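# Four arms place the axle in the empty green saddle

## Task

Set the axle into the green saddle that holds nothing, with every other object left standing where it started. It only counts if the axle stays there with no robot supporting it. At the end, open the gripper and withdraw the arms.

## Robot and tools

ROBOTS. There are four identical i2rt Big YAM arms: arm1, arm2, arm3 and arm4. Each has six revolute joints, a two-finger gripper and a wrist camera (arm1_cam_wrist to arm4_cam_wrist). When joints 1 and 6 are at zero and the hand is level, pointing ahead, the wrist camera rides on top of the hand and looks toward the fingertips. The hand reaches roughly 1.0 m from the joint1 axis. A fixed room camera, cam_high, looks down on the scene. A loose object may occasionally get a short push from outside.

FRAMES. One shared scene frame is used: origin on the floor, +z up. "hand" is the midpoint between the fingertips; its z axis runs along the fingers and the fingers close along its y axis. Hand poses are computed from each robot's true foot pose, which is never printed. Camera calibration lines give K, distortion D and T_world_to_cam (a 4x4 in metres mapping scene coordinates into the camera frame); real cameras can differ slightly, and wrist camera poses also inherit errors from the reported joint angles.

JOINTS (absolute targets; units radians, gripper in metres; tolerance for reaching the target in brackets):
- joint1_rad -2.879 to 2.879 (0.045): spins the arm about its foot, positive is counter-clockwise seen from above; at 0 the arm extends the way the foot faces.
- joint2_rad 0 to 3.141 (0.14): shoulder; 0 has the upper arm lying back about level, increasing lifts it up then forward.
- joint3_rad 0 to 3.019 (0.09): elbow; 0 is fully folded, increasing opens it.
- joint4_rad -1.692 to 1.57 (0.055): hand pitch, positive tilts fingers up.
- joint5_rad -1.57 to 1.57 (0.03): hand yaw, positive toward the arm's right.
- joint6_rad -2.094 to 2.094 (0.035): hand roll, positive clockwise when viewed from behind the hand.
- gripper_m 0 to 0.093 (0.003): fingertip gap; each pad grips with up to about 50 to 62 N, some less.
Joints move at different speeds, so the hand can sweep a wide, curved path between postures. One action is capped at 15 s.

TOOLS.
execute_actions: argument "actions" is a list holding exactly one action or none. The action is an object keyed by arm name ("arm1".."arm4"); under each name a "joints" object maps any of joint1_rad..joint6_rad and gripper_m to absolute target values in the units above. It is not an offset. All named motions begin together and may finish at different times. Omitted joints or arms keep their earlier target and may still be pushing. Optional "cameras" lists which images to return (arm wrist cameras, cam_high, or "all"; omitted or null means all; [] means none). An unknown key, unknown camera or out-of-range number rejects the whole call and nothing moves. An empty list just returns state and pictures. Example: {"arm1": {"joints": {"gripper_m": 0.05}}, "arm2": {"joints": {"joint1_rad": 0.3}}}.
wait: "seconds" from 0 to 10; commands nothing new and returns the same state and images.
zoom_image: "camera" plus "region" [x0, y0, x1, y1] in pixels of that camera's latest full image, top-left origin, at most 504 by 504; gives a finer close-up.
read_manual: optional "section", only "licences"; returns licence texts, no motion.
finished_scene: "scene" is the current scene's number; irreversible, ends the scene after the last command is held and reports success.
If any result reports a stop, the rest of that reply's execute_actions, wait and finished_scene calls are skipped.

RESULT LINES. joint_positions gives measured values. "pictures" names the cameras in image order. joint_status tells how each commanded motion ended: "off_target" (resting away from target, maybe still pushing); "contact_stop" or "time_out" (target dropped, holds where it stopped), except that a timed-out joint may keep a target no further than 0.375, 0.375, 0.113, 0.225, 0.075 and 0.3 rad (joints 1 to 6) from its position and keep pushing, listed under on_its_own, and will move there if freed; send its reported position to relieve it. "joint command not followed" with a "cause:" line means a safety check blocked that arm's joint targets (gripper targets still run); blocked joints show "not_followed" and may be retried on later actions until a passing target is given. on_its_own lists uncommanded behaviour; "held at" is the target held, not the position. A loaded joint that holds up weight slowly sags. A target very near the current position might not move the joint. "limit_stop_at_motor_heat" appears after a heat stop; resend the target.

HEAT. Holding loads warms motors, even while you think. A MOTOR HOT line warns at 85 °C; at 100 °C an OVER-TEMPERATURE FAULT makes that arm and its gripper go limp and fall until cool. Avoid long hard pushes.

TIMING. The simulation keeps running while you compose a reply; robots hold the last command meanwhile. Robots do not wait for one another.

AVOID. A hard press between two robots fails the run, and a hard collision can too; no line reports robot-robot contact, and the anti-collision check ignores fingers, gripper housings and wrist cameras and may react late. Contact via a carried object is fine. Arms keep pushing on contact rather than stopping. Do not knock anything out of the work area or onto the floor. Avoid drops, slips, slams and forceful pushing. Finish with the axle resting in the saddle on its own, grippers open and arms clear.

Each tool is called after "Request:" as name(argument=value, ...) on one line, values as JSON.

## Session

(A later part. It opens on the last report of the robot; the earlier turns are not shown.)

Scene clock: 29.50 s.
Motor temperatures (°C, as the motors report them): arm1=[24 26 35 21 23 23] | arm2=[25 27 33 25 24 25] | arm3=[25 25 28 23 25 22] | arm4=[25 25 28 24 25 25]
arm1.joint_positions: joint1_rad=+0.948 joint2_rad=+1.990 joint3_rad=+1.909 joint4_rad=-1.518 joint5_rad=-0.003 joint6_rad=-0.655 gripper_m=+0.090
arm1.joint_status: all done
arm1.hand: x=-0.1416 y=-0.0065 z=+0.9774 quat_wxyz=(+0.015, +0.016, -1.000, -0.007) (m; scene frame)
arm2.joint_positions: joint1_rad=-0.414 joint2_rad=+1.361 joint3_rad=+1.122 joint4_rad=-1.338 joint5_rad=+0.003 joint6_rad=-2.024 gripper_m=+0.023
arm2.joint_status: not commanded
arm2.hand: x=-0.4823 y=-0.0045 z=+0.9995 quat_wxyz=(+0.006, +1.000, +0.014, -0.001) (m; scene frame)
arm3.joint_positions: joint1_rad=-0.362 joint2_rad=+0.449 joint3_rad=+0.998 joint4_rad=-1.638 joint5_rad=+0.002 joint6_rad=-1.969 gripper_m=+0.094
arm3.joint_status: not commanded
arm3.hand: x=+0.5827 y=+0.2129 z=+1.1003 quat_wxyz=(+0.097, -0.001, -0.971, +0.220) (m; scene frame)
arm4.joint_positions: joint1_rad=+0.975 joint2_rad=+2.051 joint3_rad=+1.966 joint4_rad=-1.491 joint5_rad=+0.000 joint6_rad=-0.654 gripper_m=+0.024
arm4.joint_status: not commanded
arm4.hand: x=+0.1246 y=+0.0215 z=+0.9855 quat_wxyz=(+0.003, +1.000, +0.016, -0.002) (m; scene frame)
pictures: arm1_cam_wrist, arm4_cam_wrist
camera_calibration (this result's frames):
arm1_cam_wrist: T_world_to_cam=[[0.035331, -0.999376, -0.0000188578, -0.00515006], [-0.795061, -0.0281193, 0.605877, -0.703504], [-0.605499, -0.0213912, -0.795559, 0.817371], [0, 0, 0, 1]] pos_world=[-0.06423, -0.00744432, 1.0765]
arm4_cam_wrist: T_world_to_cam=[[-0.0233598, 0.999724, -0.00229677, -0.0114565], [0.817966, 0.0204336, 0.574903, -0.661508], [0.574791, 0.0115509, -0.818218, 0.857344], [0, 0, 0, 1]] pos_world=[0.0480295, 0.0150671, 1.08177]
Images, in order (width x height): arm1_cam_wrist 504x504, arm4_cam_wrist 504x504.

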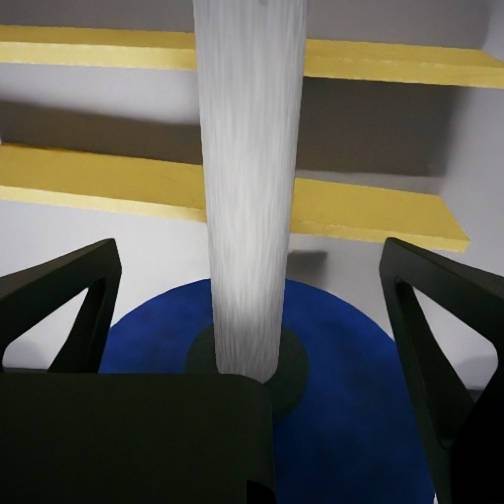

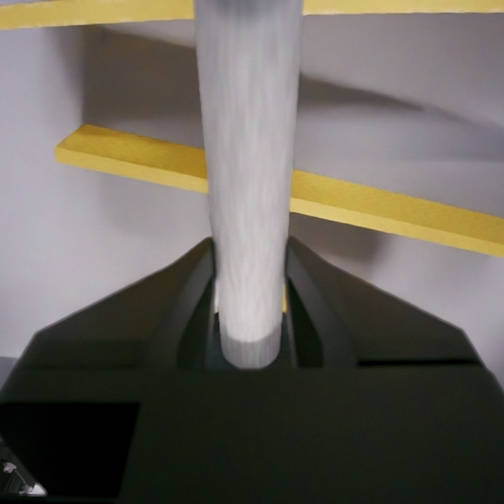

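Request:
execute_actions(actions=[{"arm1":{"joints":{"joint2_rad":0.55}}}], cameras=[])

Request:
execute_actions(actions=[{"arm1":{"joints":{"joint1_rad":-0.29,"joint3_rad":1.197,"joint4_rad":-1.345,"joint6_rad":-1.91}}}], cameras=[])

Request:
execute_actions(actions=[{"arm1":{"joints":{"joint2_rad":1.24}}}], cameras=["arm1_cam_wrist","cam_high"])

Scene clock: 32.53 s.
Motor temperatures (°C, as the motors report them): arm1=[24 26 34 21 23 23] | arm2=[25 27 34 25 24 25] | arm3=[25 25 28 23 25 22] | arm4=[25 25 29 24 25 25]
arm1.joint_positions: joint1_rad=+0.948 joint2_rad=+0.536 joint3_rad=+1.948 joint4_rad=-1.518 joint5_rad=-0.003 joint6_rad=-0.655 gripper_m=+0.090
arm1.joint_status: all done
arm1.hand: x=-0.6033 y=+0.3328 z=+1.5416 quat_wxyz=(-0.533, +0.016, -0.745, +0.400) (m; scene frame)
arm2.joint_positions: joint1_rad=-0.414 joint2_rad=+1.361 joint3_rad=+1.122 joint4_rad=-1.338 joint5_rad=+0.003 joint6_rad=-2.024 gripper_m=+0.023
arm2.joint_status: not commanded
arm2.hand: x=-0.4823 y=-0.0045 z=+0.9995 quat_wxyz=(+0.006, +1.000, +0.014, -0.001) (m; scene frame)
arm3.joint_positions: joint1_rad=-0.362 joint2_rad=+0.449 joint3_rad=+0.998 joint4_rad=-1.638 joint5_rad=+0.002 joint6_rad=-1.969 gripper_m=+0.094
arm3.joint_status: not commanded
arm3.hand: x=+0.5827 y=+0.2129 z=+1.1003 quat_wxyz=(+0.097, -0.001, -0.971, +0.220) (m; scene frame)
arm4.joint_positions: joint1_rad=+0.975 joint2_rad=+2.051 joint3_rad=+1.966 joint4_rad=-1.491 joint5_rad=+0.000 joint6_rad=-0.654 gripper_m=+0.024
arm4.joint_status: not commanded
arm4.hand: x=+0.1246 y=+0.0215 z=+0.9855 quat_wxyz=(+0.003, +1.000, +0.016, -0.002) (m; scene frame)
pictures: none
No camera images: the call's "cameras" was empty. Leave "cameras" out to get every camera's image.

Scene clock: 34.53 s.
Motor temperatures (°C, as the motors report them): arm1=[24 26 34 22 23 23] | arm2=[25 27 34 25 24 25] | arm3=[25 25 28 23 25 22] | arm4=[25 25 29 24 25 25]
arm1.joint_positions: joint1_rad=-0.281 joint2_rad=+0.560 joint3_rad=+1.186 joint4_rad=-1.363 joint5_rad=-0.001 joint6_rad=-1.900 gripper_m=+0.090
arm1.joint_status: all done
arm1.hand: x=-0.6993 y=+0.1326 z=+1.2579 quat_wxyz=(+0.126, +0.023, -0.912, +0.389) (m; scene frame)
arm2.joint_positions: joint1_rad=-0.414 joint2_rad=+1.361 joint3_rad=+1.122 joint4_rad=-1.338 joint5_rad=+0.003 joint6_rad=-2.024 gripper_m=+0.023
arm2.joint_status: not commanded
arm2.hand: x=-0.4823 y=-0.0045 z=+0.9995 quat_wxyz=(+0.006, +1.000, +0.014, -0.001) (m; scene frame)
arm3.joint_positions: joint1_rad=-0.362 joint2_rad=+0.449 joint3_rad=+0.998 joint4_rad=-1.638 joint5_rad=+0.002 joint6_rad=-1.969 gripper_m=+0.094
arm3.joint_status: not commanded
arm3.hand: x=+0.5827 y=+0.2129 z=+1.1003 quat_wxyz=(+0.097, -0.001, -0.971, +0.220) (m; scene frame)
arm4.joint_positions: joint1_rad=+0.975 joint2_rad=+2.051 joint3_rad=+1.966 joint4_rad=-1.491 joint5_rad=+0.000 joint6_rad=-0.654 gripper_m=+0.024
arm4.joint_status: not commanded
arm4.hand: x=+0.1246 y=+0.0215 z=+0.9855 quat_wxyz=(+0.003, +1.000, +0.016, -0.002) (m; scene frame)
pictures: none
No camera images: the call's "cameras" was empty. Leave "cameras" out to get every camera's image.

Scene clock: 35.93 s.
Motor temperatures (°C, as the motors report them): arm1=[24 25 34 22 23 23] | arm2=[25 27 35 25 24 25] | arm3=[25 25 28 23 25 22] | arm4=[25 25 29 24 25 25]
arm1.joint_positions: joint1_rad=-0.281 joint2_rad=+1.253 joint3_rad=+1.182 joint4_rad=-1.355 joint5_rad=-0.001 joint6_rad=-1.900 gripper_m=+0.090
arm1.joint_status: all done
arm1.hand: x=-0.7450 y=-0.0179 z=+1.0523 quat_wxyz=(+0.027, +0.024, -0.997, +0.071) (m; scene frame)
arm2.joint_positions: joint1_rad=-0.414 joint2_rad=+1.361 joint3_rad=+1.122 joint4_rad=-1.338 joint5_rad=+0.003 joint6_rad=-2.024 gripper_m=+0.023
arm2.joint_status: not commanded
arm2.hand: x=-0.4823 y=-0.0045 z=+0.9995 quat_wxyz=(+0.006, +1.000, +0.014, -0.001) (m; scene frame)
arm3.joint_positions: joint1_rad=-0.362 joint2_rad=+0.449 joint3_rad=+0.998 joint4_rad=-1.638 joint5_rad=+0.002 joint6_rad=-1.969 gripper_m=+0.094
arm3.joint_status: not commanded
arm3.hand: x=+0.5827 y=+0.2129 z=+1.1003 quat_wxyz=(+0.097, -0.001, -0.971, +0.220) (m; scene frame)
arm4.joint_positions: joint1_rad=+0.975 joint2_rad=+2.051 joint3_rad=+1.966 joint4_rad=-1.491 joint5_rad=+0.000 joint6_rad=-0.654 gripper_m=+0.024
arm4.joint_status: not commanded
arm4.hand: x=+0.1246 y=+0.0215 z=+0.9855 quat_wxyz=(+0.003, +1.000, +0.016, -0.002) (m; scene frame)
pictures: arm1_cam_wrist, cam_high
camera_calibration (this result's frames):
arm1_cam_wrist: T_world_to_cam=[[0.0558981, -0.986245, 0.155549, -0.143338], [-0.782963, 0.0533733, 0.619775, -1.23303], [-0.619552, -0.156433, -0.76921, 0.470783], [0, 0, 0, 1]] pos_world=[-0.665727, -0.00190955, 1.14863]
Images, in order (width x height): arm1_cam_wrist 504x504, cam_high 504x504.

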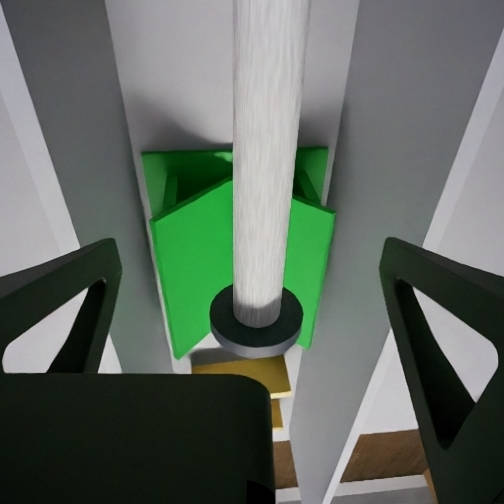

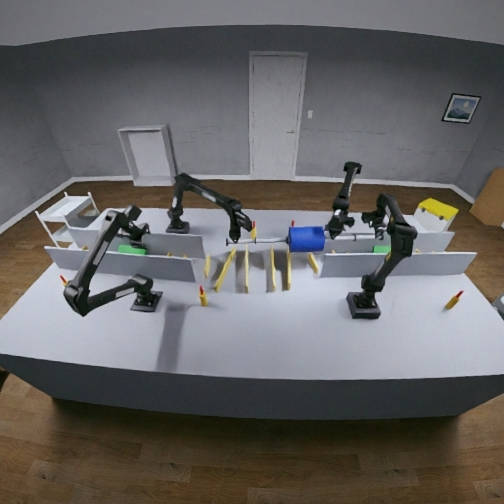

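Request:
execute_actions(actions=[{"arm1":{"joints":{"joint2_rad":1.37}}}], cameras=["arm1_cam_wrist"])

Scene clock: 37.53 s.
Motor temperatures (°C, as the motors report them): arm1=[24 25 33 22 23 23] | arm2=[25 27 35 25 24 25] | arm3=[25 25 28 23 25 22] | arm4=[25 25 29 24 25 25]
arm1.joint_positions: joint1_rad=-0.281 joint2_rad=+1.381 joint3_rad=+1.182 joint4_rad=-1.355 joint5_rad=-0.001 joint6_rad=-1.900 gripper_m=+0.090
arm1.joint_status: all done
arm1.hand: x=-0.7486 y=-0.0289 z=+1.0050 quat_wxyz=(+0.007, +0.023, -1.000, +0.010) (m; scene frame)
arm2.joint_positions: joint1_rad=-0.414 joint2_rad=+1.361 joint3_rad=+1.122 joint4_rad=-1.338 joint5_rad=+0.003 joint6_rad=-2.024 gripper_m=+0.023
arm2.joint_status: not commanded
arm2.hand: x=-0.4823 y=-0.0045 z=+0.9995 quat_wxyz=(+0.006, +1.000, +0.014, -0.001) (m; scene frame)
arm3.joint_positions: joint1_rad=-0.362 joint2_rad=+0.449 joint3_rad=+0.998 joint4_rad=-1.638 joint5_rad=+0.002 joint6_rad=-1.969 gripper_m=+0.094
arm3.joint_status: not commanded
arm3.hand: x=+0.5827 y=+0.2129 z=+1.1003 quat_wxyz=(+0.097, -0.001, -0.971, +0.220) (m; scene frame)
arm4.joint_positions: joint1_rad=+0.975 joint2_rad=+2.051 joint3_rad=+1.966 joint4_rad=-1.491 joint5_rad=+0.000 joint6_rad=-0.654 gripper_m=+0.024
arm4.joint_status: not commanded
arm4.hand: x=+0.1246 y=+0.0215 z=+0.9855 quat_wxyz=(+0.003, +1.000, +0.016, -0.002) (m; scene frame)
pictures: arm1_cam_wrist
camera_calibration (this result's frames):
arm1_cam_wrist: T_world_to_cam=[[0.0513536, -0.998073, 0.0348237, -0.0289961], [-0.804723, -0.0207048, 0.593289, -1.19777], [-0.591425, -0.058491, -0.804236, 0.48953], [0, 0, 0, 1]] pos_world=[-0.672863, -0.0251068, 1.10533]
Images, in order (width x height): arm1_cam_wrist 504x504.

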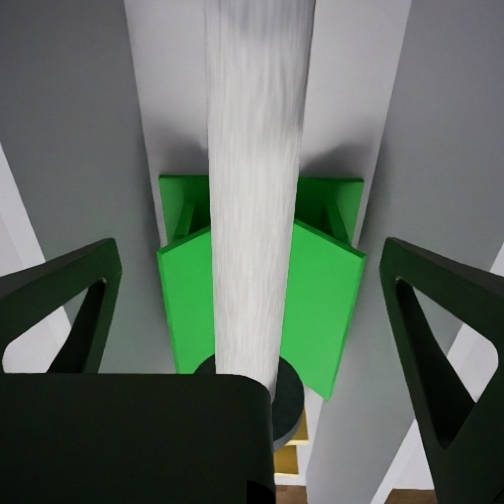

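Request:
execute_actions(actions=[{"arm1":{"joints":{"gripper_m":0}}}], cameras=[])

Request:
execute_actions(actions=[{"arm4":{"joints":{"joint2_rad":1.97,"joint3_rad":2.04}},"arm2":{"joints":{"joint2_rad":1.35,"joint3_rad":1.15}},"arm1":{"joints":{"joint2_rad":1.34,"joint3_rad":1.25}}}], cameras=[])

Request:
execute_actions(actions=[{"arm2":{"joints":{"gripper_m":0.09}}}], cameras=[])

Request:
execute_actions(actions=[{"arm2":{"joints":{"joint2_rad":0.4}}}], cameras=["cam_high","arm4_cam_wrist"])

Scene clock: 38.97 s.
Motor temperatures (°C, as the motors report them): arm1=[24 25 33 22 23 23] | arm2=[25 27 35 25 24 25] | arm3=[25 25 29 23 25 22] | arm4=[25 26 29 24 25 25]
arm1.joint_positions: joint1_rad=-0.281 joint2_rad=+1.381 joint3_rad=+1.182 joint4_rad=-1.355 joint5_rad=-0.001 joint6_rad=-1.900 gripper_m=+0.023
arm1.joint_status: gripper_m off_target (ended at +0.023, target +0.000)
arm1.hand: x=-0.7486 y=-0.0289 z=+1.0050 quat_wxyz=(+0.007, +0.023, -1.000, +0.010) (m; scene frame)
arm2.joint_positions: joint1_rad=-0.414 joint2_rad=+1.361 joint3_rad=+1.122 joint4_rad=-1.338 joint5_rad=+0.003 joint6_rad=-2.024 gripper_m=+0.023
arm2.joint_status: not commanded
arm2.hand: x=-0.4823 y=-0.0045 z=+0.9995 quat_wxyz=(+0.006, +1.000, +0.014, -0.001) (m; scene frame)
arm3.joint_positions: joint1_rad=-0.362 joint2_rad=+0.449 joint3_rad=+0.998 joint4_rad=-1.638 joint5_rad=+0.002 joint6_rad=-1.969 gripper_m=+0.094
arm3.joint_status: not commanded
arm3.hand: x=+0.5827 y=+0.2129 z=+1.1003 quat_wxyz=(+0.097, -0.001, -0.971, +0.220) (m; scene frame)
arm4.joint_positions: joint1_rad=+0.975 joint2_rad=+2.051 joint3_rad=+1.966 joint4_rad=-1.491 joint5_rad=+0.000 joint6_rad=-0.654 gripper_m=+0.024
arm4.joint_status: not commanded
arm4.hand: x=+0.1246 y=+0.0215 z=+0.9855 quat_wxyz=(+0.003, +1.000, +0.016, -0.002) (m; scene frame)
pictures: none
No camera images: the call's "cameras" was empty. Leave "cameras" out to get every camera's image.

Scene clock: 39.53 s.
Motor temperatures (°C, as the motors report them): arm1=[24 25 33 22 23 23] | arm2=[25 27 35 25 24 25] | arm3=[25 25 29 23 25 22] | arm4=[25 26 29 24 25 25]
arm1.joint_positions: joint1_rad=-0.281 joint2_rad=+1.380 joint3_rad=+1.182 joint4_rad=-1.355 joint5_rad=-0.001 joint6_rad=-1.900 gripper_m=+0.023
arm1.joint_status: all done
arm1.hand: x=-0.7485 y=-0.0288 z=+1.0054 quat_wxyz=(+0.008, +0.023, -1.000, +0.011) (m; scene frame)
arm2.joint_positions: joint1_rad=-0.414 joint2_rad=+1.362 joint3_rad=+1.122 joint4_rad=-1.338 joint5_rad=+0.003 joint6_rad=-2.024 gripper_m=+0.023
arm2.joint_status: all done
arm2.hand: x=-0.4823 y=-0.0045 z=+0.9991 quat_wxyz=(+0.006, +1.000, +0.014, -0.001) (m; scene frame)
arm3.joint_positions: joint1_rad=-0.362 joint2_rad=+0.449 joint3_rad=+0.998 joint4_rad=-1.638 joint5_rad=+0.002 joint6_rad=-1.969 gripper_m=+0.094
arm3.joint_status: not commanded
arm3.hand: x=+0.5827 y=+0.2129 z=+1.1003 quat_wxyz=(+0.097, -0.001, -0.971, +0.220) (m; scene frame)
arm4.joint_positions: joint1_rad=+0.975 joint2_rad=+2.050 joint3_rad=+1.966 joint4_rad=-1.491 joint5_rad=+0.000 joint6_rad=-0.654 gripper_m=+0.024
arm4.joint_status: all done
arm4.hand: x=+0.1246 y=+0.0215 z=+0.9862 quat_wxyz=(+0.003, +1.000, +0.016, -0.002) (m; scene frame)
pictures: none
No camera images: the call's "cameras" was empty. Leave "cameras" out to get every camera's image.

Scene clock: 40.23 s.
Motor temperatures (°C, as the motors report them): arm1=[24 25 34 22 23 23] | arm2=[25 27 35 25 24 25] | arm3=[25 25 29 23 25 22] | arm4=[25 26 29 24 25 25]
arm1.joint_positions: joint1_rad=-0.281 joint2_rad=+1.380 joint3_rad=+1.182 joint4_rad=-1.355 joint5_rad=-0.001 joint6_rad=-1.900 gripper_m=+0.023
arm1.joint_status: not commanded
arm1.hand: x=-0.7485 y=-0.0288 z=+1.0054 quat_wxyz=(+0.007, +0.023, -1.000, +0.011) (m; scene frame)
arm2.joint_positions: joint1_rad=-0.414 joint2_rad=+1.359 joint3_rad=+1.122 joint4_rad=-1.338 joint5_rad=+0.003 joint6_rad=-2.024 gripper_m=+0.090
arm2.joint_status: all done
arm2.hand: x=-0.4824 y=-0.0046 z=+1.0002 quat_wxyz=(+0.005, +1.000, +0.014, -0.001) (m; scene frame)
arm3.joint_positions: joint1_rad=-0.362 joint2_rad=+0.449 joint3_rad=+0.998 joint4_rad=-1.638 joint5_rad=+0.002 joint6_rad=-1.969 gripper_m=+0.094
arm3.joint_status: not commanded
arm3.hand: x=+0.5827 y=+0.2129 z=+1.1003 quat_wxyz=(+0.097, -0.001, -0.971, +0.220) (m; scene frame)
arm4.joint_positions: joint1_rad=+0.975 joint2_rad=+2.050 joint3_rad=+1.966 joint4_rad=-1.491 joint5_rad=+0.000 joint6_rad=-0.654 gripper_m=+0.024
arm4.joint_status: not commanded
arm4.hand: x=+0.1246 y=+0.0215 z=+0.9862 quat_wxyz=(+0.003, +1.000, +0.016, -0.002) (m; scene frame)
pictures: none
No camera images: the call's "cameras" was empty. Leave "cameras" out to get every camera's image.

Scene clock: 41.70 s.
Motor temperatures (°C, as the motors report them): arm1=[24 25 34 22 23 23] | arm2=[25 27 35 25 24 25] | arm3=[25 25 29 23 25 22] | arm4=[25 26 30 24 25 25]
arm1.joint_positions: joint1_rad=-0.281 joint2_rad=+1.380 joint3_rad=+1.182 joint4_rad=-1.355 joint5_rad=-0.001 joint6_rad=-1.900 gripper_m=+0.023
arm1.joint_status: not commanded
arm1.hand: x=-0.7485 y=-0.0288 z=+1.0054 quat_wxyz=(+0.007, +0.023, -1.000, +0.011) (m; scene frame)
arm2.joint_positions: joint1_rad=-0.414 joint2_rad=+0.396 joint3_rad=+1.122 joint4_rad=-1.338 joint5_rad=+0.003 joint6_rad=-2.024 gripper_m=+0.090
arm2.joint_status: all done
arm2.hand: x=-0.5617 y=-0.1792 z=+1.2732 quat_wxyz=(-0.415, +0.888, +0.012, +0.197) (m; scene frame)
arm3.joint_positions: joint1_rad=-0.362 joint2_rad=+0.449 joint3_rad=+0.998 joint4_rad=-1.638 joint5_rad=+0.002 joint6_rad=-1.969 gripper_m=+0.094
arm3.joint_status: not commanded
arm3.hand: x=+0.5827 y=+0.2129 z=+1.1003 quat_wxyz=(+0.097, -0.001, -0.971, +0.220) (m; scene frame)
arm4.joint_positions: joint1_rad=+0.975 joint2_rad=+2.050 joint3_rad=+1.966 joint4_rad=-1.491 joint5_rad=+0.000 joint6_rad=-0.654 gripper_m=+0.024
arm4.joint_status: not commanded
arm4.hand: x=+0.1246 y=+0.0215 z=+0.9862 quat_wxyz=(+0.003, +1.000, +0.016, -0.002) (m; scene frame)
pictures: arm4_cam_wrist, cam_high
camera_calibration (this result's frames):
arm4_cam_wrist: T_world_to_cam=[[-0.0233537, 0.999726, -0.00160838, -0.012118], [0.818501, 0.020044, 0.574155, -0.661257], [0.57403, 0.0120922, -0.818745, 0.858504], [0, 0, 0, 1]] pos_world=[0.0481494, 0.0149877, 1.08254]
Images, in order (width x height): arm4_cam_wrist 504x504, cam_high 504x504.

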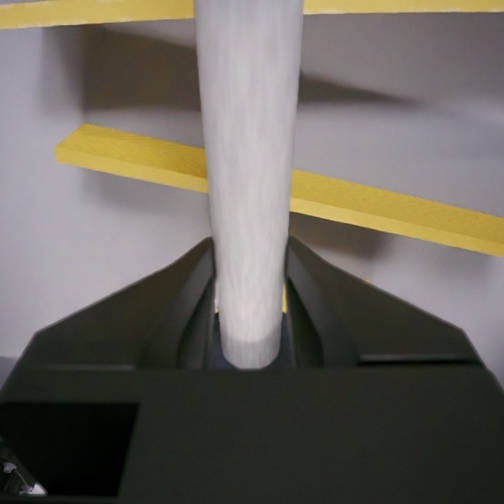

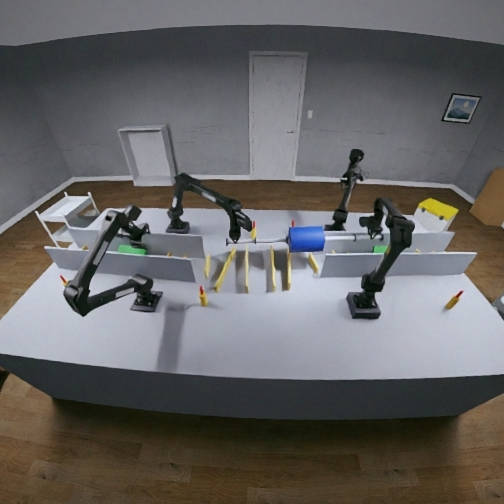

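Request:
execute_actions(actions=[{"arm1":{"joints":{"joint1_rad":0.045,"joint2_rad":1.28,"joint3_rad":1.15,"joint4_rad":-1.35,"joint6_rad":-1.563}},"arm4":{"joints":{"joint1_rad":0.823,"joint2_rad":1.73,"joint3_rad":1.66,"joint4_rad":-1.415,"joint6_rad":-0.797}},"arm3":{"joints":{"joint2_rad":0.3,"joint1_rad":-0.43,"joint3_rad":1.15}},"arm2":{"joints":{"joint4_rad":-1.65}}}], cameras=[])

Request:
execute_actions(actions=[{"arm1":{"joints":{"joint1_rad":0.39,"joint2_rad":1.325,"joint3_rad":1.22,"joint6_rad":-1.205}},"arm4":{"joints":{"joint1_rad":0.614,"joint2_rad":1.545,"joint3_rad":1.41,"joint4_rad":-1.36,"joint6_rad":-1.0}}}], cameras=[])

Request:
execute_actions(actions=[{"arm1":{"joints":{"joint1_rad":0.705,"joint2_rad":1.43,"joint3_rad":1.33,"joint6_rad":-0.867}},"arm4":{"joints":{"joint1_rad":0.34,"joint2_rad":1.42,"joint3_rad":1.265,"joint4_rad":-1.34,"joint6_rad":-1.25}}}], cameras=["arm4_cam_wrist","cam_high"])

Scene clock: 45.87 s.
Motor temperatures (°C, as the motors report them): arm1=[24 25 34 22 23 23] | arm2=[25 27 35 25 24 25] | arm3=[25 25 29 23 25 22] | arm4=[25 26 30 24 25 25]
arm1.joint_positions: joint1_rad=+0.054 joint2_rad=+1.335 joint3_rad=+1.119 joint4_rad=-1.352 joint5_rad=-0.012 joint6_rad=-1.564 gripper_m=+0.023
arm1.joint_status: all done
arm1.hand: x=-0.6169 y=-0.0214 z=+0.9969 quat_wxyz=(-0.001, +0.023, -1.000, +0.003) (m; scene frame)
arm2.joint_positions: joint1_rad=-0.414 joint2_rad=+0.396 joint3_rad=+1.122 joint4_rad=-1.635 joint5_rad=+0.003 joint6_rad=-2.024 gripper_m=+0.090
arm2.joint_status: all done
arm2.hand: x=-0.5826 y=-0.2252 z=+1.2208 quat_wxyz=(-0.291, +0.946, +0.013, +0.139) (m; scene frame)
arm3.joint_positions: joint1_rad=-0.426 joint2_rad=+0.286 joint3_rad=+1.123 joint4_rad=-1.638 joint5_rad=+0.002 joint6_rad=-1.969 gripper_m=+0.094
arm3.joint_status: all done
arm3.hand: x=+0.5948 y=+0.2576 z=+1.1723 quat_wxyz=(+0.161, -0.030, -0.926, +0.341) (m; scene frame)
arm4.joint_positions: joint1_rad=+0.823 joint2_rad=+1.777 joint3_rad=+1.627 joint4_rad=-1.420 joint5_rad=+0.005 joint6_rad=-0.806 gripper_m=+0.024
arm4.joint_status: all done
arm4.hand: x=+0.2536 y=+0.0314 z=+1.0122 quat_wxyz=(-0.001, +1.000, +0.016, -0.003) (m; scene frame)
pictures: none
No camera images: the call's "cameras" was empty. Leave "cameras" out to get every camera's image.

Scene clock: 47.00 s.
Motor temperatures (°C, as the motors report them): arm1=[24 25 35 22 23 23] | arm2=[25 27 35 25 24 25] | arm3=[25 25 29 23 25 22] | arm4=[25 26 30 24 25 25]
arm1.joint_positions: joint1_rad=+0.400 joint2_rad=+1.340 joint3_rad=+1.150 joint4_rad=-1.347 joint5_rad=-0.011 joint6_rad=-1.211 gripper_m=+0.023
arm1.joint_status: all done
arm1.hand: x=-0.4874 y=-0.0030 z=+1.0053 quat_wxyz=(-0.006, +0.019, -1.000, +0.016) (m; scene frame)
arm2.joint_positions: joint1_rad=-0.414 joint2_rad=+0.396 joint3_rad=+1.122 joint4_rad=-1.635 joint5_rad=+0.003 joint6_rad=-2.024 gripper_m=+0.090
arm2.joint_status: not commanded
arm2.hand: x=-0.5826 y=-0.2252 z=+1.2208 quat_wxyz=(-0.291, +0.946, +0.013, +0.139) (m; scene frame)
arm3.joint_positions: joint1_rad=-0.426 joint2_rad=+0.286 joint3_rad=+1.123 joint4_rad=-1.638 joint5_rad=+0.002 joint6_rad=-1.969 gripper_m=+0.094
arm3.joint_status: not commanded
arm3.hand: x=+0.5948 y=+0.2576 z=+1.1723 quat_wxyz=(+0.161, -0.030, -0.926, +0.341) (m; scene frame)
arm4.joint_positions: joint1_rad=+0.613 joint2_rad=+1.598 joint3_rad=+1.380 joint4_rad=-1.352 joint5_rad=+0.000 joint6_rad=-1.009 gripper_m=+0.024
arm4.joint_status: all done
arm4.hand: x=+0.3798 y=+0.0448 z=+1.0055 quat_wxyz=(+0.001, +1.000, +0.012, -0.005) (m; scene frame)
pictures: none
No camera images: the call's "cameras" was empty. Leave "cameras" out to get every camera's image.

Scene clock: 48.10 s.
Motor temperatures (°C, as the motors report them): arm1=[24 25 35 22 23 23] | arm2=[25 27 35 25 24 25] | arm3=[25 25 29 23 25 22] | arm4=[25 26 30 24 25 25]
arm1.joint_positions: joint1_rad=+0.719 joint2_rad=+1.463 joint3_rad=+1.266 joint4_rad=-1.338 joint5_rad=-0.011 joint6_rad=-0.868 gripper_m=+0.023
arm1.joint_status: all done
arm1.hand: x=-0.3530 y=+0.0264 z=+1.0006 quat_wxyz=(-0.010, +0.007, -1.000, +0.012) (m; scene frame)
arm2.joint_positions: joint1_rad=-0.414 joint2_rad=+0.396 joint3_rad=+1.122 joint4_rad=-1.635 joint5_rad=+0.003 joint6_rad=-2.024 gripper_m=+0.090
arm2.joint_status: not commanded
arm2.hand: x=-0.5826 y=-0.2252 z=+1.2208 quat_wxyz=(-0.291, +0.946, +0.013, +0.139) (m; scene frame)
arm3.joint_positions: joint1_rad=-0.426 joint2_rad=+0.286 joint3_rad=+1.123 joint4_rad=-1.638 joint5_rad=+0.002 joint6_rad=-1.969 gripper_m=+0.094
arm3.joint_status: not commanded
arm3.hand: x=+0.5948 y=+0.2576 z=+1.1723 quat_wxyz=(+0.161, -0.030, -0.926, +0.341) (m; scene frame)
arm4.joint_positions: joint1_rad=+0.338 joint2_rad=+1.473 joint3_rad=+1.237 joint4_rad=-1.340 joint5_rad=+0.003 joint6_rad=-1.255 gripper_m=+0.024
arm4.joint_status: all done
arm4.hand: x=+0.5127 y=+0.0528 z=+1.0044 quat_wxyz=(+0.004, +1.000, -0.002, -0.002) (m; scene frame)
pictures: arm4_cam_wrist, cam_high
camera_calibration (this result's frames):
arm4_cam_wrist: T_world_to_cam=[[0.0117176, 0.999924, -0.0037811, -0.0501557], [0.818283, -0.00741558, 0.574768, -0.989032], [0.574697, -0.00982889, -0.818307, 0.650609], [0, 0, 0, 1]] pos_world=[0.435992, 0.0492124, 1.10067]
Images, in order (width x height): arm4_cam_wrist 504x504, cam_high 504x504.

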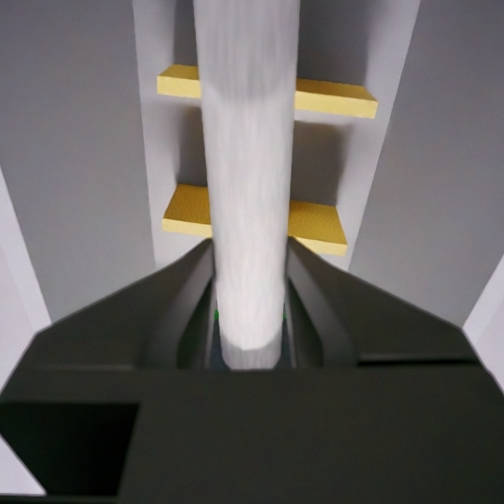

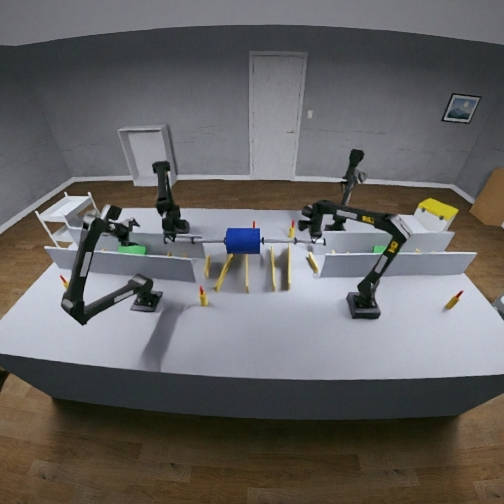

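Request:
execute_actions(actions=[{"arm1":{"joints":{"joint1_rad":0.95,"joint2_rad":1.615,"joint3_rad":1.545,"joint4_rad":-1.39,"joint6_rad":-0.58}},"arm4":{"joints":{"joint1_rad":0.027,"joint2_rad":1.355,"joint3_rad":1.21,"joint4_rad":-1.35,"joint6_rad":-1.523}}}], cameras=[])

Request:
execute_actions(actions=[{"arm1":{"joints":{"joint1_rad":1.13,"joint2_rad":1.85,"joint3_rad":1.9,"joint4_rad":-1.49,"joint6_rad":-0.355}},"arm4":{"joints":{"joint1_rad":-0.295,"joint2_rad":1.40,"joint3_rad":1.28,"joint6_rad":-1.795}},"arm3":{"joints":{"joint4_rad":-1.5,"joint6_rad":-1.95}}}], cameras=["arm4_cam_wrist","cam_high"])

Scene clock: 50.20 s.
Motor temperatures (°C, as the motors report them): arm1=[24 25 35 21 23 23] | arm2=[25 27 34 25 24 25] | arm3=[25 25 29 23 25 22] | arm4=[25 26 30 24 25 25]
arm1.joint_positions: joint1_rad=+0.966 joint2_rad=+1.655 joint3_rad=+1.477 joint4_rad=-1.373 joint5_rad=-0.012 joint6_rad=-0.571 gripper_m=+0.023
arm1.joint_status: all done
arm1.hand: x=-0.2244 y=+0.0662 z=+0.9940 quat_wxyz=(-0.006, -0.017, -1.000, +0.003) (m; scene frame)
arm2.joint_positions: joint1_rad=-0.414 joint2_rad=+0.396 joint3_rad=+1.122 joint4_rad=-1.635 joint5_rad=+0.003 joint6_rad=-2.024 gripper_m=+0.090
arm2.joint_status: not commanded
arm2.hand: x=-0.5826 y=-0.2252 z=+1.2208 quat_wxyz=(-0.291, +0.946, +0.013, +0.139) (m; scene frame)
arm3.joint_positions: joint1_rad=-0.426 joint2_rad=+0.286 joint3_rad=+1.123 joint4_rad=-1.638 joint5_rad=+0.002 joint6_rad=-1.969 gripper_m=+0.094
arm3.joint_status: not commanded
arm3.hand: x=+0.5948 y=+0.2576 z=+1.1723 quat_wxyz=(+0.161, -0.030, -0.926, +0.341) (m; scene frame)
arm4.joint_positions: joint1_rad=+0.030 joint2_rad=+1.412 joint3_rad=+1.176 joint4_rad=-1.343 joint5_rad=+0.000 joint6_rad=-1.519 gripper_m=+0.024
arm4.joint_status: all done
arm4.hand: x=+0.6405 y=+0.0490 z=+1.0046 quat_wxyz=(+0.005, +1.000, -0.024, -0.004) (m; scene frame)
pictures: none
No camera images: the call's "cameras" was empty. Leave "cameras" out to get every camera's image.

Scene clock: 52.47 s.
Motor temperatures (°C, as the motors report them): arm1=[24 26 35 21 23 23] | arm2=[25 27 34 25 24 25] | arm3=[25 25 29 23 25 22] | arm4=[25 25 30 24 25 25]
arm1.joint_positions: joint1_rad=+1.141 joint2_rad=+1.904 joint3_rad=+1.828 joint4_rad=-1.465 joint5_rad=-0.009 joint6_rad=-0.339 gripper_m=+0.023
arm1.joint_status: all done
arm1.hand: x=-0.0942 y=+0.1021 z=+0.9955 quat_wxyz=(-0.010, -0.046, -0.999, +0.004) (m; scene frame)
arm2.joint_positions: joint1_rad=-0.414 joint2_rad=+0.396 joint3_rad=+1.122 joint4_rad=-1.635 joint5_rad=+0.003 joint6_rad=-2.024 gripper_m=+0.090
arm2.joint_status: not commanded
arm2.hand: x=-0.5826 y=-0.2252 z=+1.2208 quat_wxyz=(-0.291, +0.946, +0.013, +0.139) (m; scene frame)
arm3.joint_positions: joint1_rad=-0.426 joint2_rad=+0.286 joint3_rad=+1.123 joint4_rad=-1.526 joint5_rad=+0.002 joint6_rad=-1.961 gripper_m=+0.094
arm3.joint_status: all done
arm3.hand: x=+0.5865 y=+0.2408 z=+1.1927 quat_wxyz=(+0.181, -0.033, -0.903, +0.389) (m; scene frame)
arm4.joint_positions: joint1_rad=-0.292 joint2_rad=+1.426 joint3_rad=+1.183 joint4_rad=-1.343 joint5_rad=+0.000 joint6_rad=-1.784 gripper_m=+0.024
arm4.joint_status: joint3_rad time_out (moved +0.007 of +0.104); the others done
arm4.on_its_own: joint3_rad reads +1.183 and still pushes toward +1.280 since a time_out
arm4.hand: x=+0.7677 y=+0.0316 z=+1.0011 quat_wxyz=(+0.009, +0.999, -0.052, -0.006) (m; scene frame)
pictures: arm4_cam_wrist, cam_high
camera_calibration (this result's frames):
arm4_cam_wrist: T_world_to_cam=[[0.112856, 0.993508, -0.0143424, -0.0987559], [0.817801, -0.0846795, 0.569237, -1.18765], [0.564327, -0.0759711, -0.822049, 0.514905], [0, 0, 0, 1]] pos_world=[0.69183, 0.0366633, 1.09791]
Images, in order (width x height): arm4_cam_wrist 504x504, cam_high 504x504.

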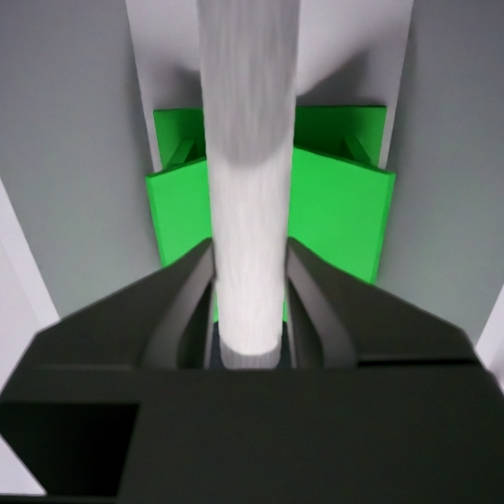

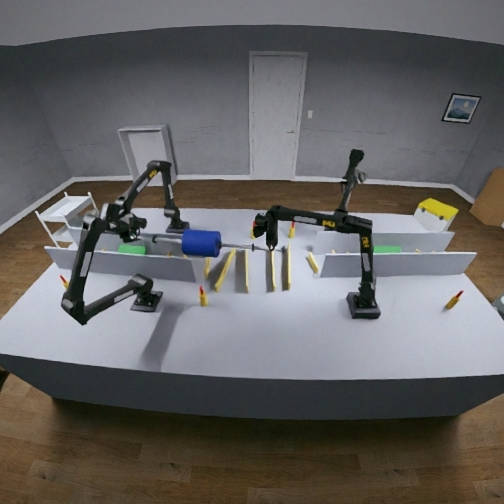

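Request:
execute_actions(actions=[{"arm3":{"joints":{"joint1_rad":-0.40,"joint2_rad":1.02,"joint3_rad":1.17,"joint6_rad":-1.91}},"arm4":{"joints":{"joint3_rad":1.25}}}], cameras=["arm3_cam_wrist"])

Scene clock: 54.90 s.
Motor temperatures (°C, as the motors report them): arm1=[24 26 36 21 23 23] | arm2=[25 27 34 25 24 25] | arm3=[25 25 29 23 25 23] | arm4=[25 25 30 24 25 25]
arm1.joint_positions: joint1_rad=+1.141 joint2_rad=+1.904 joint3_rad=+1.828 joint4_rad=-1.465 joint5_rad=-0.009 joint6_rad=-0.339 gripper_m=+0.023
arm1.joint_status: not commanded
arm1.hand: x=-0.0942 y=+0.1021 z=+0.9955 quat_wxyz=(-0.010, -0.046, -0.999, +0.004) (m; scene frame)
arm2.joint_positions: joint1_rad=-0.414 joint2_rad=+0.396 joint3_rad=+1.122 joint4_rad=-1.635 joint5_rad=+0.003 joint6_rad=-2.024 gripper_m=+0.090
arm2.joint_status: not commanded
arm2.hand: x=-0.5826 y=-0.2252 z=+1.2208 quat_wxyz=(-0.291, +0.946, +0.013, +0.139) (m; scene frame)
arm3.joint_positions: joint1_rad=-0.407 joint2_rad=+1.028 joint3_rad=+1.131 joint4_rad=-1.512 joint5_rad=+0.002 joint6_rad=-1.920 gripper_m=+0.094
arm3.joint_status: all done
arm3.hand: x=+0.5098 y=+0.0766 z=+1.0503 quat_wxyz=(+0.035, -0.048, -0.995, +0.075) (m; scene frame)
arm4.joint_positions: joint1_rad=-0.292 joint2_rad=+1.426 joint3_rad=+1.183 joint4_rad=-1.343 joint5_rad=+0.000 joint6_rad=-1.784 gripper_m=+0.024
arm4.joint_status: all done
arm4.hand: x=+0.7677 y=+0.0316 z=+1.0011 quat_wxyz=(+0.009, +0.999, -0.052, -0.006) (m; scene frame)
pictures: arm3_cam_wrist
camera_calibration (this result's frames):
arm3_cam_wrist: T_world_to_cam=[[-0.102412, -0.980854, 0.165639, -0.0490731], [-0.756232, 0.184947, 0.62762, -0.287265], [-0.646239, -0.0609854, -0.760695, 1.25485], [0, 0, 0, 1]] pos_world=[0.588668, 0.0815228, 1.14298]
Images, in order (width x height): arm3_cam_wrist 504x504.

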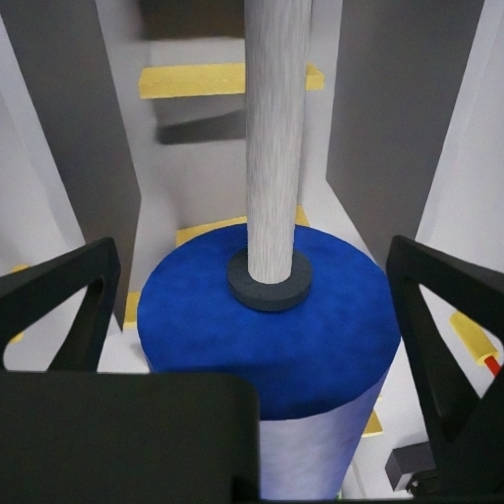

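Request:
execute_actions(actions=[{"arm3":{"joints":{"joint2_rad":1.215}}}], cameras=["arm3_cam_wrist"])

Scene clock: 56.53 s.
Motor temperatures (°C, as the motors report them): arm1=[24 26 36 21 23 23] | arm2=[25 27 34 25 24 25] | arm3=[25 25 30 23 25 23] | arm4=[25 25 31 24 25 25]
arm1.joint_positions: joint1_rad=+1.141 joint2_rad=+1.904 joint3_rad=+1.828 joint4_rad=-1.465 joint5_rad=-0.009 joint6_rad=-0.339 gripper_m=+0.023
arm1.joint_status: not commanded
arm1.hand: x=-0.0942 y=+0.1021 z=+0.9955 quat_wxyz=(-0.010, -0.046, -0.999, +0.004) (m; scene frame)
arm2.joint_positions: joint1_rad=-0.414 joint2_rad=+0.396 joint3_rad=+1.122 joint4_rad=-1.635 joint5_rad=+0.003 joint6_rad=-2.024 gripper_m=+0.090
arm2.joint_status: not commanded
arm2.hand: x=-0.5826 y=-0.2252 z=+1.2208 quat_wxyz=(-0.291, +0.946, +0.013, +0.139) (m; scene frame)
arm3.joint_positions: joint1_rad=-0.407 joint2_rad=+1.233 joint3_rad=+1.131 joint4_rad=-1.511 joint5_rad=+0.002 joint6_rad=-1.920 gripper_m=+0.094
arm3.joint_status: all done
arm3.hand: x=+0.4981 y=+0.0530 z=+0.9896 quat_wxyz=(-0.004, -0.048, -0.999, -0.019) (m; scene frame)
arm4.joint_positions: joint1_rad=-0.292 joint2_rad=+1.426 joint3_rad=+1.183 joint4_rad=-1.343 joint5_rad=+0.000 joint6_rad=-1.784 gripper_m=+0.024
arm4.joint_status: not commanded
arm4.hand: x=+0.7677 y=+0.0316 z=+1.0011 quat_wxyz=(+0.009, +0.999, -0.052, -0.006) (m; scene frame)
pictures: arm3_cam_wrist
camera_calibration (this result's frames):
arm3_cam_wrist: T_world_to_cam=[[-0.109501, -0.993634, -0.0264827, 0.130921], [-0.809666, 0.0737088, 0.582244, -0.17619], [-0.576586, 0.0851984, -0.812582, 1.20866], [0, 0, 0, 1]] pos_world=[0.568577, 0.0400983, 1.08819]
Images, in order (width x height): arm3_cam_wrist 504x504.

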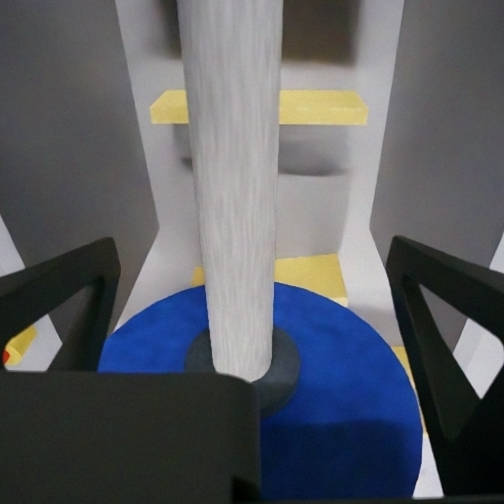

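Request:
execute_actions(actions=[{"arm3":{"joints":{"joint3_rad":1.115}}}], cameras=[])

Request:
execute_actions(actions=[{"arm3":{"joints":{"gripper_m":0}}}], cameras=["arm3_cam_wrist"])

Request:
execute_actions(actions=[{"arm3":{"joints":{"joint2_rad":1.19,"joint3_rad":1.195}},"arm4":{"joints":{"joint2_rad":1.41,"joint3_rad":1.21}},"arm1":{"joints":{"joint3_rad":1.88}}}], cameras=[])

Scene clock: 58.10 s.
Motor temperatures (°C, as the motors report them): arm1=[24 26 36 21 23 23] | arm2=[25 27 34 25 24 25] | arm3=[25 25 30 23 25 23] | arm4=[25 25 31 24 25 25]
arm1.joint_positions: joint1_rad=+1.141 joint2_rad=+1.904 joint3_rad=+1.828 joint4_rad=-1.465 joint5_rad=-0.009 joint6_rad=-0.339 gripper_m=+0.023
arm1.joint_status: not commanded
arm1.hand: x=-0.0942 y=+0.1021 z=+0.9955 quat_wxyz=(-0.010, -0.046, -0.999, +0.004) (m; scene frame)
arm2.joint_positions: joint1_rad=-0.414 joint2_rad=+0.396 joint3_rad=+1.122 joint4_rad=-1.635 joint5_rad=+0.003 joint6_rad=-2.024 gripper_m=+0.090
arm2.joint_status: not commanded
arm2.hand: x=-0.5826 y=-0.2252 z=+1.2208 quat_wxyz=(-0.291, +0.946, +0.013, +0.139) (m; scene frame)
arm3.joint_positions: joint1_rad=-0.407 joint2_rad=+1.233 joint3_rad=+1.119 joint4_rad=-1.511 joint5_rad=+0.002 joint6_rad=-1.920 gripper_m=+0.094
arm3.joint_status: all done
arm3.hand: x=+0.4996 y=+0.0561 z=+0.9851 quat_wxyz=(-0.006, -0.048, -0.999, -0.024) (m; scene frame)
arm4.joint_positions: joint1_rad=-0.292 joint2_rad=+1.426 joint3_rad=+1.183 joint4_rad=-1.343 joint5_rad=+0.000 joint6_rad=-1.784 gripper_m=+0.024
arm4.joint_status: not commanded
arm4.hand: x=+0.7677 y=+0.0316 z=+1.0011 quat_wxyz=(+0.009, +0.999, -0.052, -0.006) (m; scene frame)
pictures: none
No camera images: the call's "cameras" was empty. Leave "cameras" out to get every camera's image.

Scene clock: 58.83 s.
Motor temperatures (°C, as the motors report them): arm1=[24 26 36 21 23 23] | arm2=[25 27 34 25 24 25] | arm3=[25 25 30 23 25 23] | arm4=[25 25 31 24 25 25]
arm1.joint_positions: joint1_rad=+1.141 joint2_rad=+1.904 joint3_rad=+1.829 joint4_rad=-1.465 joint5_rad=-0.007 joint6_rad=-0.339 gripper_m=+0.023
arm1.joint_status: not commanded
arm1.hand: x=-0.0943 y=+0.1018 z=+0.9956 quat_wxyz=(-0.010, -0.046, -0.999, +0.005) (m; scene frame)
arm2.joint_positions: joint1_rad=-0.414 joint2_rad=+0.396 joint3_rad=+1.122 joint4_rad=-1.635 joint5_rad=+0.003 joint6_rad=-2.024 gripper_m=+0.090
arm2.joint_status: not commanded
arm2.hand: x=-0.5826 y=-0.2252 z=+1.2208 quat_wxyz=(-0.291, +0.946, +0.013, +0.139) (m; scene frame)
arm3.joint_positions: joint1_rad=-0.407 joint2_rad=+1.232 joint3_rad=+1.117 joint4_rad=-1.512 joint5_rad=+0.004 joint6_rad=-1.920 gripper_m=+0.024
arm3.joint_status: gripper_m off_target (ended at +0.024, target +0.000)
arm3.hand: x=+0.4997 y=+0.0571 z=+0.9848 quat_wxyz=(-0.006, -0.048, -0.998, -0.026) (m; scene frame)
arm4.joint_positions: joint1_rad=-0.292 joint2_rad=+1.427 joint3_rad=+1.183 joint4_rad=-1.346 joint5_rad=+0.001 joint6_rad=-1.785 gripper_m=+0.024
arm4.joint_status: not commanded
arm4.hand: x=+0.7676 y=+0.0309 z=+1.0007 quat_wxyz=(+0.011, +0.999, -0.052, -0.006) (m; scene frame)
pictures: arm3_cam_wrist
camera_calibration (this result's frames):
arm3_cam_wrist: T_world_to_cam=[[-0.109334, -0.993183, -0.0404274, 0.148698], [-0.812207, 0.0658168, 0.579645, -0.16811], [-0.573033, 0.0962103, -0.813865, 1.20415], [0, 0, 0, 1]] pos_world=[0.569736, 0.042897, 1.08347]
Images, in order (width x height): arm3_cam_wrist 504x504.

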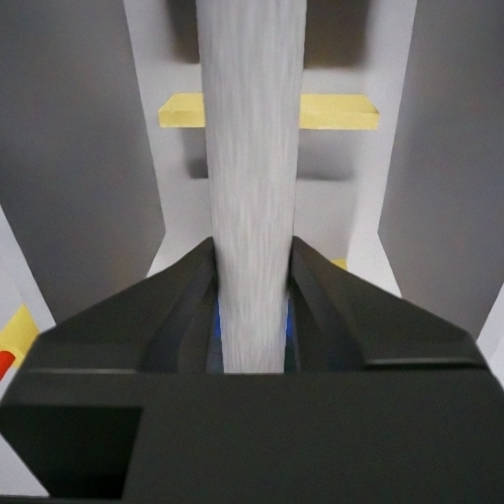

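Scene clock: 59.43 s.
Motor temperatures (°C, as the motors report them): arm1=[24 26 36 21 23 23] | arm2=[25 27 34 25 24 25] | arm3=[25 25 30 23 25 23] | arm4=[25 25 31 24 25 25]
arm1.joint_positions: joint1_rad=+1.141 joint2_rad=+1.904 joint3_rad=+1.829 joint4_rad=-1.465 joint5_rad=-0.007 joint6_rad=-0.339 gripper_m=+0.023
arm1.joint_status: all done
arm1.hand: x=-0.0943 y=+0.1018 z=+0.9956 quat_wxyz=(-0.010, -0.046, -0.999, +0.005) (m; scene frame)
arm2.joint_positions: joint1_rad=-0.414 joint2_rad=+0.396 joint3_rad=+1.122 joint4_rad=-1.635 joint5_rad=+0.003 joint6_rad=-2.024 gripper_m=+0.090
arm2.joint_status: not commanded
arm2.hand: x=-0.5826 y=-0.2252 z=+1.2208 quat_wxyz=(-0.291, +0.946, +0.013, +0.139) (m; scene frame)
arm3.joint_positions: joint1_rad=-0.407 joint2_rad=+1.229 joint3_rad=+1.117 joint4_rad=-1.512 joint5_rad=+0.004 joint6_rad=-1.920 gripper_m=+0.024
arm3.joint_status: all done
arm3.hand: x=+0.4998 y=+0.0572 z=+0.9857 quat_wxyz=(-0.005, -0.048, -0.999, -0.024) (m; scene frame)
arm4.joint_positions: joint1_rad=-0.292 joint2_rad=+1.428 joint3_rad=+1.183 joint4_rad=-1.346 joint5_rad=+0.001 joint6_rad=-1.785 gripper_m=+0.024
arm4.joint_status: all done
arm4.hand: x=+0.7676 y=+0.0309 z=+1.0004 quat_wxyz=(+0.011, +0.999, -0.052, -0.006) (m; scene frame)
pictures: none
No camera images: the call's "cameras" was empty. Leave "cameras" out to get every camera's image.

Request:
execute_actions(actions=[{"arm4":{"joints":{"gripper_m":0.09}}}], cameras=[])

Request:
execute_actions(actions=[{"arm4":{"joints":{"joint2_rad":0.65}}}], cameras=[])

Request:
execute_actions(actions=[{"arm4":{"joints":{"joint1_rad":0.852,"joint3_rad":2.10,"joint4_rad":-1.57,"joint6_rad":-0.635}}}], cameras=[])

Request:
execute_actions(actions=[{"arm4":{"joints":{"joint2_rad":1.93}}}], cameras=["arm4_cam_wrist","cam_high"])

Scene clock: 61.37 s.
Motor temperatures (°C, as the motors report them): arm1=[24 26 36 21 23 23] | arm2=[25 27 34 25 24 25] | arm3=[25 25 31 23 25 23] | arm4=[25 25 30 24 25 25]
arm1.joint_positions: joint1_rad=+1.141 joint2_rad=+1.904 joint3_rad=+1.829 joint4_rad=-1.465 joint5_rad=-0.005 joint6_rad=-0.339 gripper_m=+0.023
arm1.joint_status: not commanded
arm1.hand: x=-0.0944 y=+0.1015 z=+0.9956 quat_wxyz=(-0.010, -0.046, -0.999, +0.006) (m; scene frame)
arm2.joint_positions: joint1_rad=-0.414 joint2_rad=+0.396 joint3_rad=+1.122 joint4_rad=-1.635 joint5_rad=+0.003 joint6_rad=-2.024 gripper_m=+0.090
arm2.joint_status: not commanded
arm2.hand: x=-0.5826 y=-0.2252 z=+1.2208 quat_wxyz=(-0.291, +0.946, +0.013, +0.139) (m; scene frame)
arm3.joint_positions: joint1_rad=-0.407 joint2_rad=+1.229 joint3_rad=+1.117 joint4_rad=-1.508 joint5_rad=+0.004 joint6_rad=-1.920 gripper_m=+0.024
arm3.joint_status: not commanded
arm3.hand: x=+0.4994 y=+0.0564 z=+0.9855 quat_wxyz=(-0.005, -0.048, -0.999, -0.022) (m; scene frame)
arm4.joint_positions: joint1_rad=-0.292 joint2_rad=+1.426 joint3_rad=+1.183 joint4_rad=-1.346 joint5_rad=+0.001 joint6_rad=-1.786 gripper_m=+0.090
arm4.joint_status: all done
arm4.hand: x=+0.7676 y=+0.0308 z=+1.0010 quat_wxyz=(+0.010, +0.999, -0.052, -0.006) (m; scene frame)
pictures: none
No camera images: the call's "cameras" was empty. Leave "cameras" out to get every camera's image.

Scene clock: 62.87 s.
Motor temperatures (°C, as the motors report them): arm1=[24 26 36 21 23 23] | arm2=[25 27 34 25 24 25] | arm3=[25 25 31 23 25 23] | arm4=[25 25 30 24 25 25]
arm1.joint_positions: joint1_rad=+1.141 joint2_rad=+1.904 joint3_rad=+1.829 joint4_rad=-1.465 joint5_rad=-0.005 joint6_rad=-0.339 gripper_m=+0.023
arm1.joint_status: not commanded
arm1.hand: x=-0.0944 y=+0.1015 z=+0.9956 quat_wxyz=(-0.010, -0.046, -0.999, +0.006) (m; scene frame)
arm2.joint_positions: joint1_rad=-0.414 joint2_rad=+0.396 joint3_rad=+1.122 joint4_rad=-1.635 joint5_rad=+0.003 joint6_rad=-2.024 gripper_m=+0.090
arm2.joint_status: not commanded
arm2.hand: x=-0.5826 y=-0.2252 z=+1.2208 quat_wxyz=(-0.291, +0.946, +0.013, +0.139) (m; scene frame)
arm3.joint_positions: joint1_rad=-0.407 joint2_rad=+1.229 joint3_rad=+1.117 joint4_rad=-1.508 joint5_rad=+0.004 joint6_rad=-1.920 gripper_m=+0.024
arm3.joint_status: not commanded
arm3.hand: x=+0.4994 y=+0.0564 z=+0.9855 quat_wxyz=(-0.005, -0.048, -0.999, -0.022) (m; scene frame)
arm4.joint_positions: joint1_rad=-0.292 joint2_rad=+0.642 joint3_rad=+1.183 joint4_rad=-1.346 joint5_rad=+0.001 joint6_rad=-1.787 gripper_m=+0.090
arm4.joint_status: all done
arm4.hand: x=+0.7247 y=-0.1050 z=+1.2555 quat_wxyz=(-0.359, +0.927, -0.049, +0.095) (m; scene frame)
pictures: none
No camera images: the call's "cameras" was empty. Leave "cameras" out to get every camera's image.

Scene clock: 64.83 s.
Motor temperatures (°C, as the motors report them): arm1=[24 27 36 21 23 23] | arm2=[25 27 34 25 24 25] | arm3=[25 25 32 23 25 23] | arm4=[25 25 30 24 25 25]
arm1.joint_positions: joint1_rad=+1.141 joint2_rad=+1.904 joint3_rad=+1.829 joint4_rad=-1.465 joint5_rad=-0.005 joint6_rad=-0.339 gripper_m=+0.023
arm1.joint_status: not commanded
arm1.hand: x=-0.0944 y=+0.1015 z=+0.9956 quat_wxyz=(-0.010, -0.046, -0.999, +0.006) (m; scene frame)
arm2.joint_positions: joint1_rad=-0.414 joint2_rad=+0.396 joint3_rad=+1.122 joint4_rad=-1.635 joint5_rad=+0.003 joint6_rad=-2.024 gripper_m=+0.090
arm2.joint_status: not commanded
arm2.hand: x=-0.5826 y=-0.2252 z=+1.2208 quat_wxyz=(-0.291, +0.946, +0.013, +0.139) (m; scene frame)
arm3.joint_positions: joint1_rad=-0.407 joint2_rad=+1.229 joint3_rad=+1.117 joint4_rad=-1.508 joint5_rad=+0.004 joint6_rad=-1.920 gripper_m=+0.024
arm3.joint_status: not commanded
arm3.hand: x=+0.4994 y=+0.0564 z=+0.9855 quat_wxyz=(-0.005, -0.048, -0.999, -0.022) (m; scene frame)
arm4.joint_positions: joint1_rad=+0.847 joint2_rad=+0.634 joint3_rad=+2.097 joint4_rad=-1.559 joint5_rad=-0.001 joint6_rad=-0.644 gripper_m=+0.090
arm4.joint_status: all done
arm4.hand: x=+0.6154 y=-0.3187 z=+1.5915 quat_wxyz=(-0.431, +0.737, -0.041, -0.519) (m; scene frame)
pictures: none
No camera images: the call's "cameras" was empty. Leave "cameras" out to get every camera's image.

Scene clock: 66.67 s.
Motor temperatures (°C, as the motors report them): arm1=[24 27 36 21 23 23] | arm2=[25 27 34 25 24 25] | arm3=[25 25 33 23 25 23] | arm4=[25 25 30 24 25 25]
arm1.joint_positions: joint1_rad=+1.141 joint2_rad=+1.904 joint3_rad=+1.829 joint4_rad=-1.465 joint5_rad=-0.005 joint6_rad=-0.339 gripper_m=+0.023
arm1.joint_status: not commanded
arm1.hand: x=-0.0944 y=+0.1015 z=+0.9956 quat_wxyz=(-0.010, -0.046, -0.999, +0.006) (m; scene frame)
arm2.joint_positions: joint1_rad=-0.414 joint2_rad=+0.396 joint3_rad=+1.122 joint4_rad=-1.635 joint5_rad=+0.003 joint6_rad=-2.024 gripper_m=+0.090
arm2.joint_status: not commanded
arm2.hand: x=-0.5826 y=-0.2252 z=+1.2208 quat_wxyz=(-0.291, +0.946, +0.013, +0.139) (m; scene frame)
arm3.joint_positions: joint1_rad=-0.407 joint2_rad=+1.229 joint3_rad=+1.117 joint4_rad=-1.508 joint5_rad=+0.004 joint6_rad=-1.920 gripper_m=+0.024
arm3.joint_status: not commanded
arm3.hand: x=+0.4994 y=+0.0564 z=+0.9855 quat_wxyz=(-0.005, -0.048, -0.999, -0.022) (m; scene frame)
arm4.joint_positions: joint1_rad=+0.847 joint2_rad=+1.958 joint3_rad=+2.066 joint4_rad=-1.559 joint5_rad=-0.001 joint6_rad=-0.643 gripper_m=+0.090
arm4.joint_status: all done
arm4.hand: x=+0.1766 y=+0.0850 z=+1.0814 quat_wxyz=(-0.037, +0.997, -0.054, -0.051) (m; scene frame)
pictures: arm4_cam_wrist, cam_high
camera_calibration (this result's frames):
arm4_cam_wrist: T_world_to_cam=[[0.11964, 0.990304, 0.0705977, -0.176807], [0.862028, -0.138893, 0.487459, -0.660156], [0.492538, 0.00253775, -0.870287, 0.976803], [0, 0, 0, 1]] pos_world=[0.109113, 0.0809228, 1.18438]
Images, in order (width x height): arm4_cam_wrist 504x504, cam_high 504x504.

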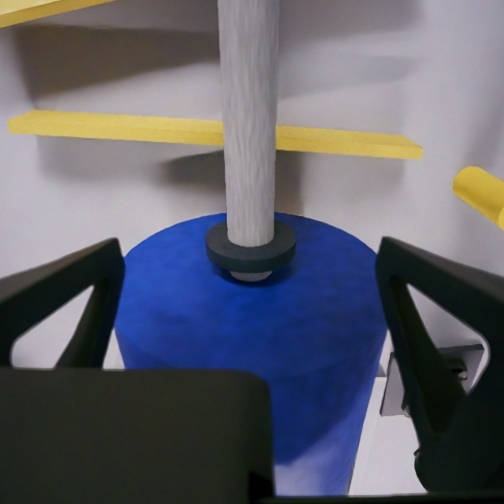

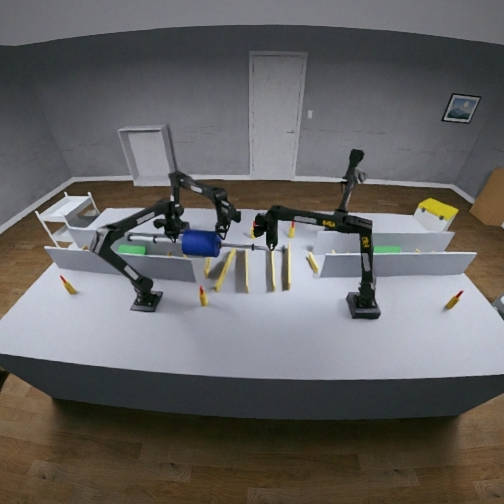

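Request:
execute_actions(actions=[{"arm4":{"joints":{"joint1_rad":0.868,"joint2_rad":2.05,"joint6_rad":-0.625}}}], cameras=["arm4_cam_wrist"])

Scene clock: 68.33 s.
Motor temperatures (°C, as the motors report them): arm1=[24 27 36 21 23 23] | arm2=[25 27 34 25 24 25] | arm3=[25 25 33 23 25 23] | arm4=[25 25 30 24 25 25]
arm1.joint_positions: joint1_rad=+1.141 joint2_rad=+1.904 joint3_rad=+1.829 joint4_rad=-1.465 joint5_rad=-0.005 joint6_rad=-0.339 gripper_m=+0.023
arm1.joint_status: not commanded
arm1.hand: x=-0.0944 y=+0.1015 z=+0.9956 quat_wxyz=(-0.010, -0.046, -0.999, +0.006) (m; scene frame)
arm2.joint_positions: joint1_rad=-0.414 joint2_rad=+0.396 joint3_rad=+1.122 joint4_rad=-1.635 joint5_rad=+0.003 joint6_rad=-2.024 gripper_m=+0.090
arm2.joint_status: not commanded
arm2.hand: x=-0.5826 y=-0.2252 z=+1.2208 quat_wxyz=(-0.291, +0.946, +0.013, +0.139) (m; scene frame)
arm3.joint_positions: joint1_rad=-0.407 joint2_rad=+1.229 joint3_rad=+1.117 joint4_rad=-1.508 joint5_rad=+0.004 joint6_rad=-1.920 gripper_m=+0.024
arm3.joint_status: not commanded
arm3.hand: x=+0.4994 y=+0.0564 z=+0.9855 quat_wxyz=(-0.005, -0.048, -0.999, -0.022) (m; scene frame)
arm4.joint_positions: joint1_rad=+0.863 joint2_rad=+2.065 joint3_rad=+2.066 joint4_rad=-1.559 joint5_rad=-0.001 joint6_rad=-0.634 gripper_m=+0.090
arm4.joint_status: all done
arm4.hand: x=+0.1618 y=+0.0836 z=+1.0151 quat_wxyz=(-0.002, +0.999, -0.050, -0.010) (m; scene frame)
pictures: arm4_cam_wrist
camera_calibration (this result's frames):
arm4_cam_wrist: T_world_to_cam=[[0.108196, 0.994103, 0.00724835, -0.103088], [0.82172, -0.0935334, 0.562163, -0.688405], [0.559526, -0.0548679, -0.826994, 0.876323], [0, 0, 0, 1]] pos_world=[0.0865044, 0.0861731, 1.11246]
Images, in order (width x height): arm4_cam_wrist 504x504.

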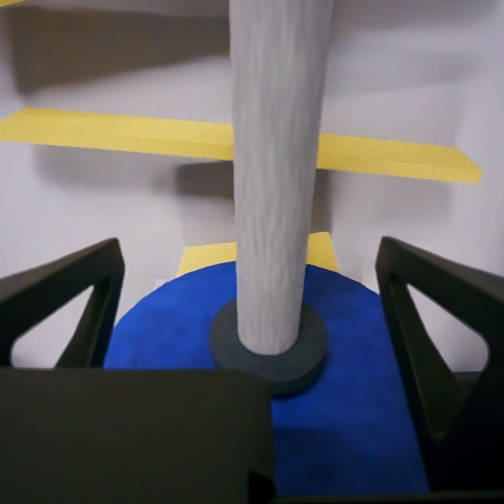

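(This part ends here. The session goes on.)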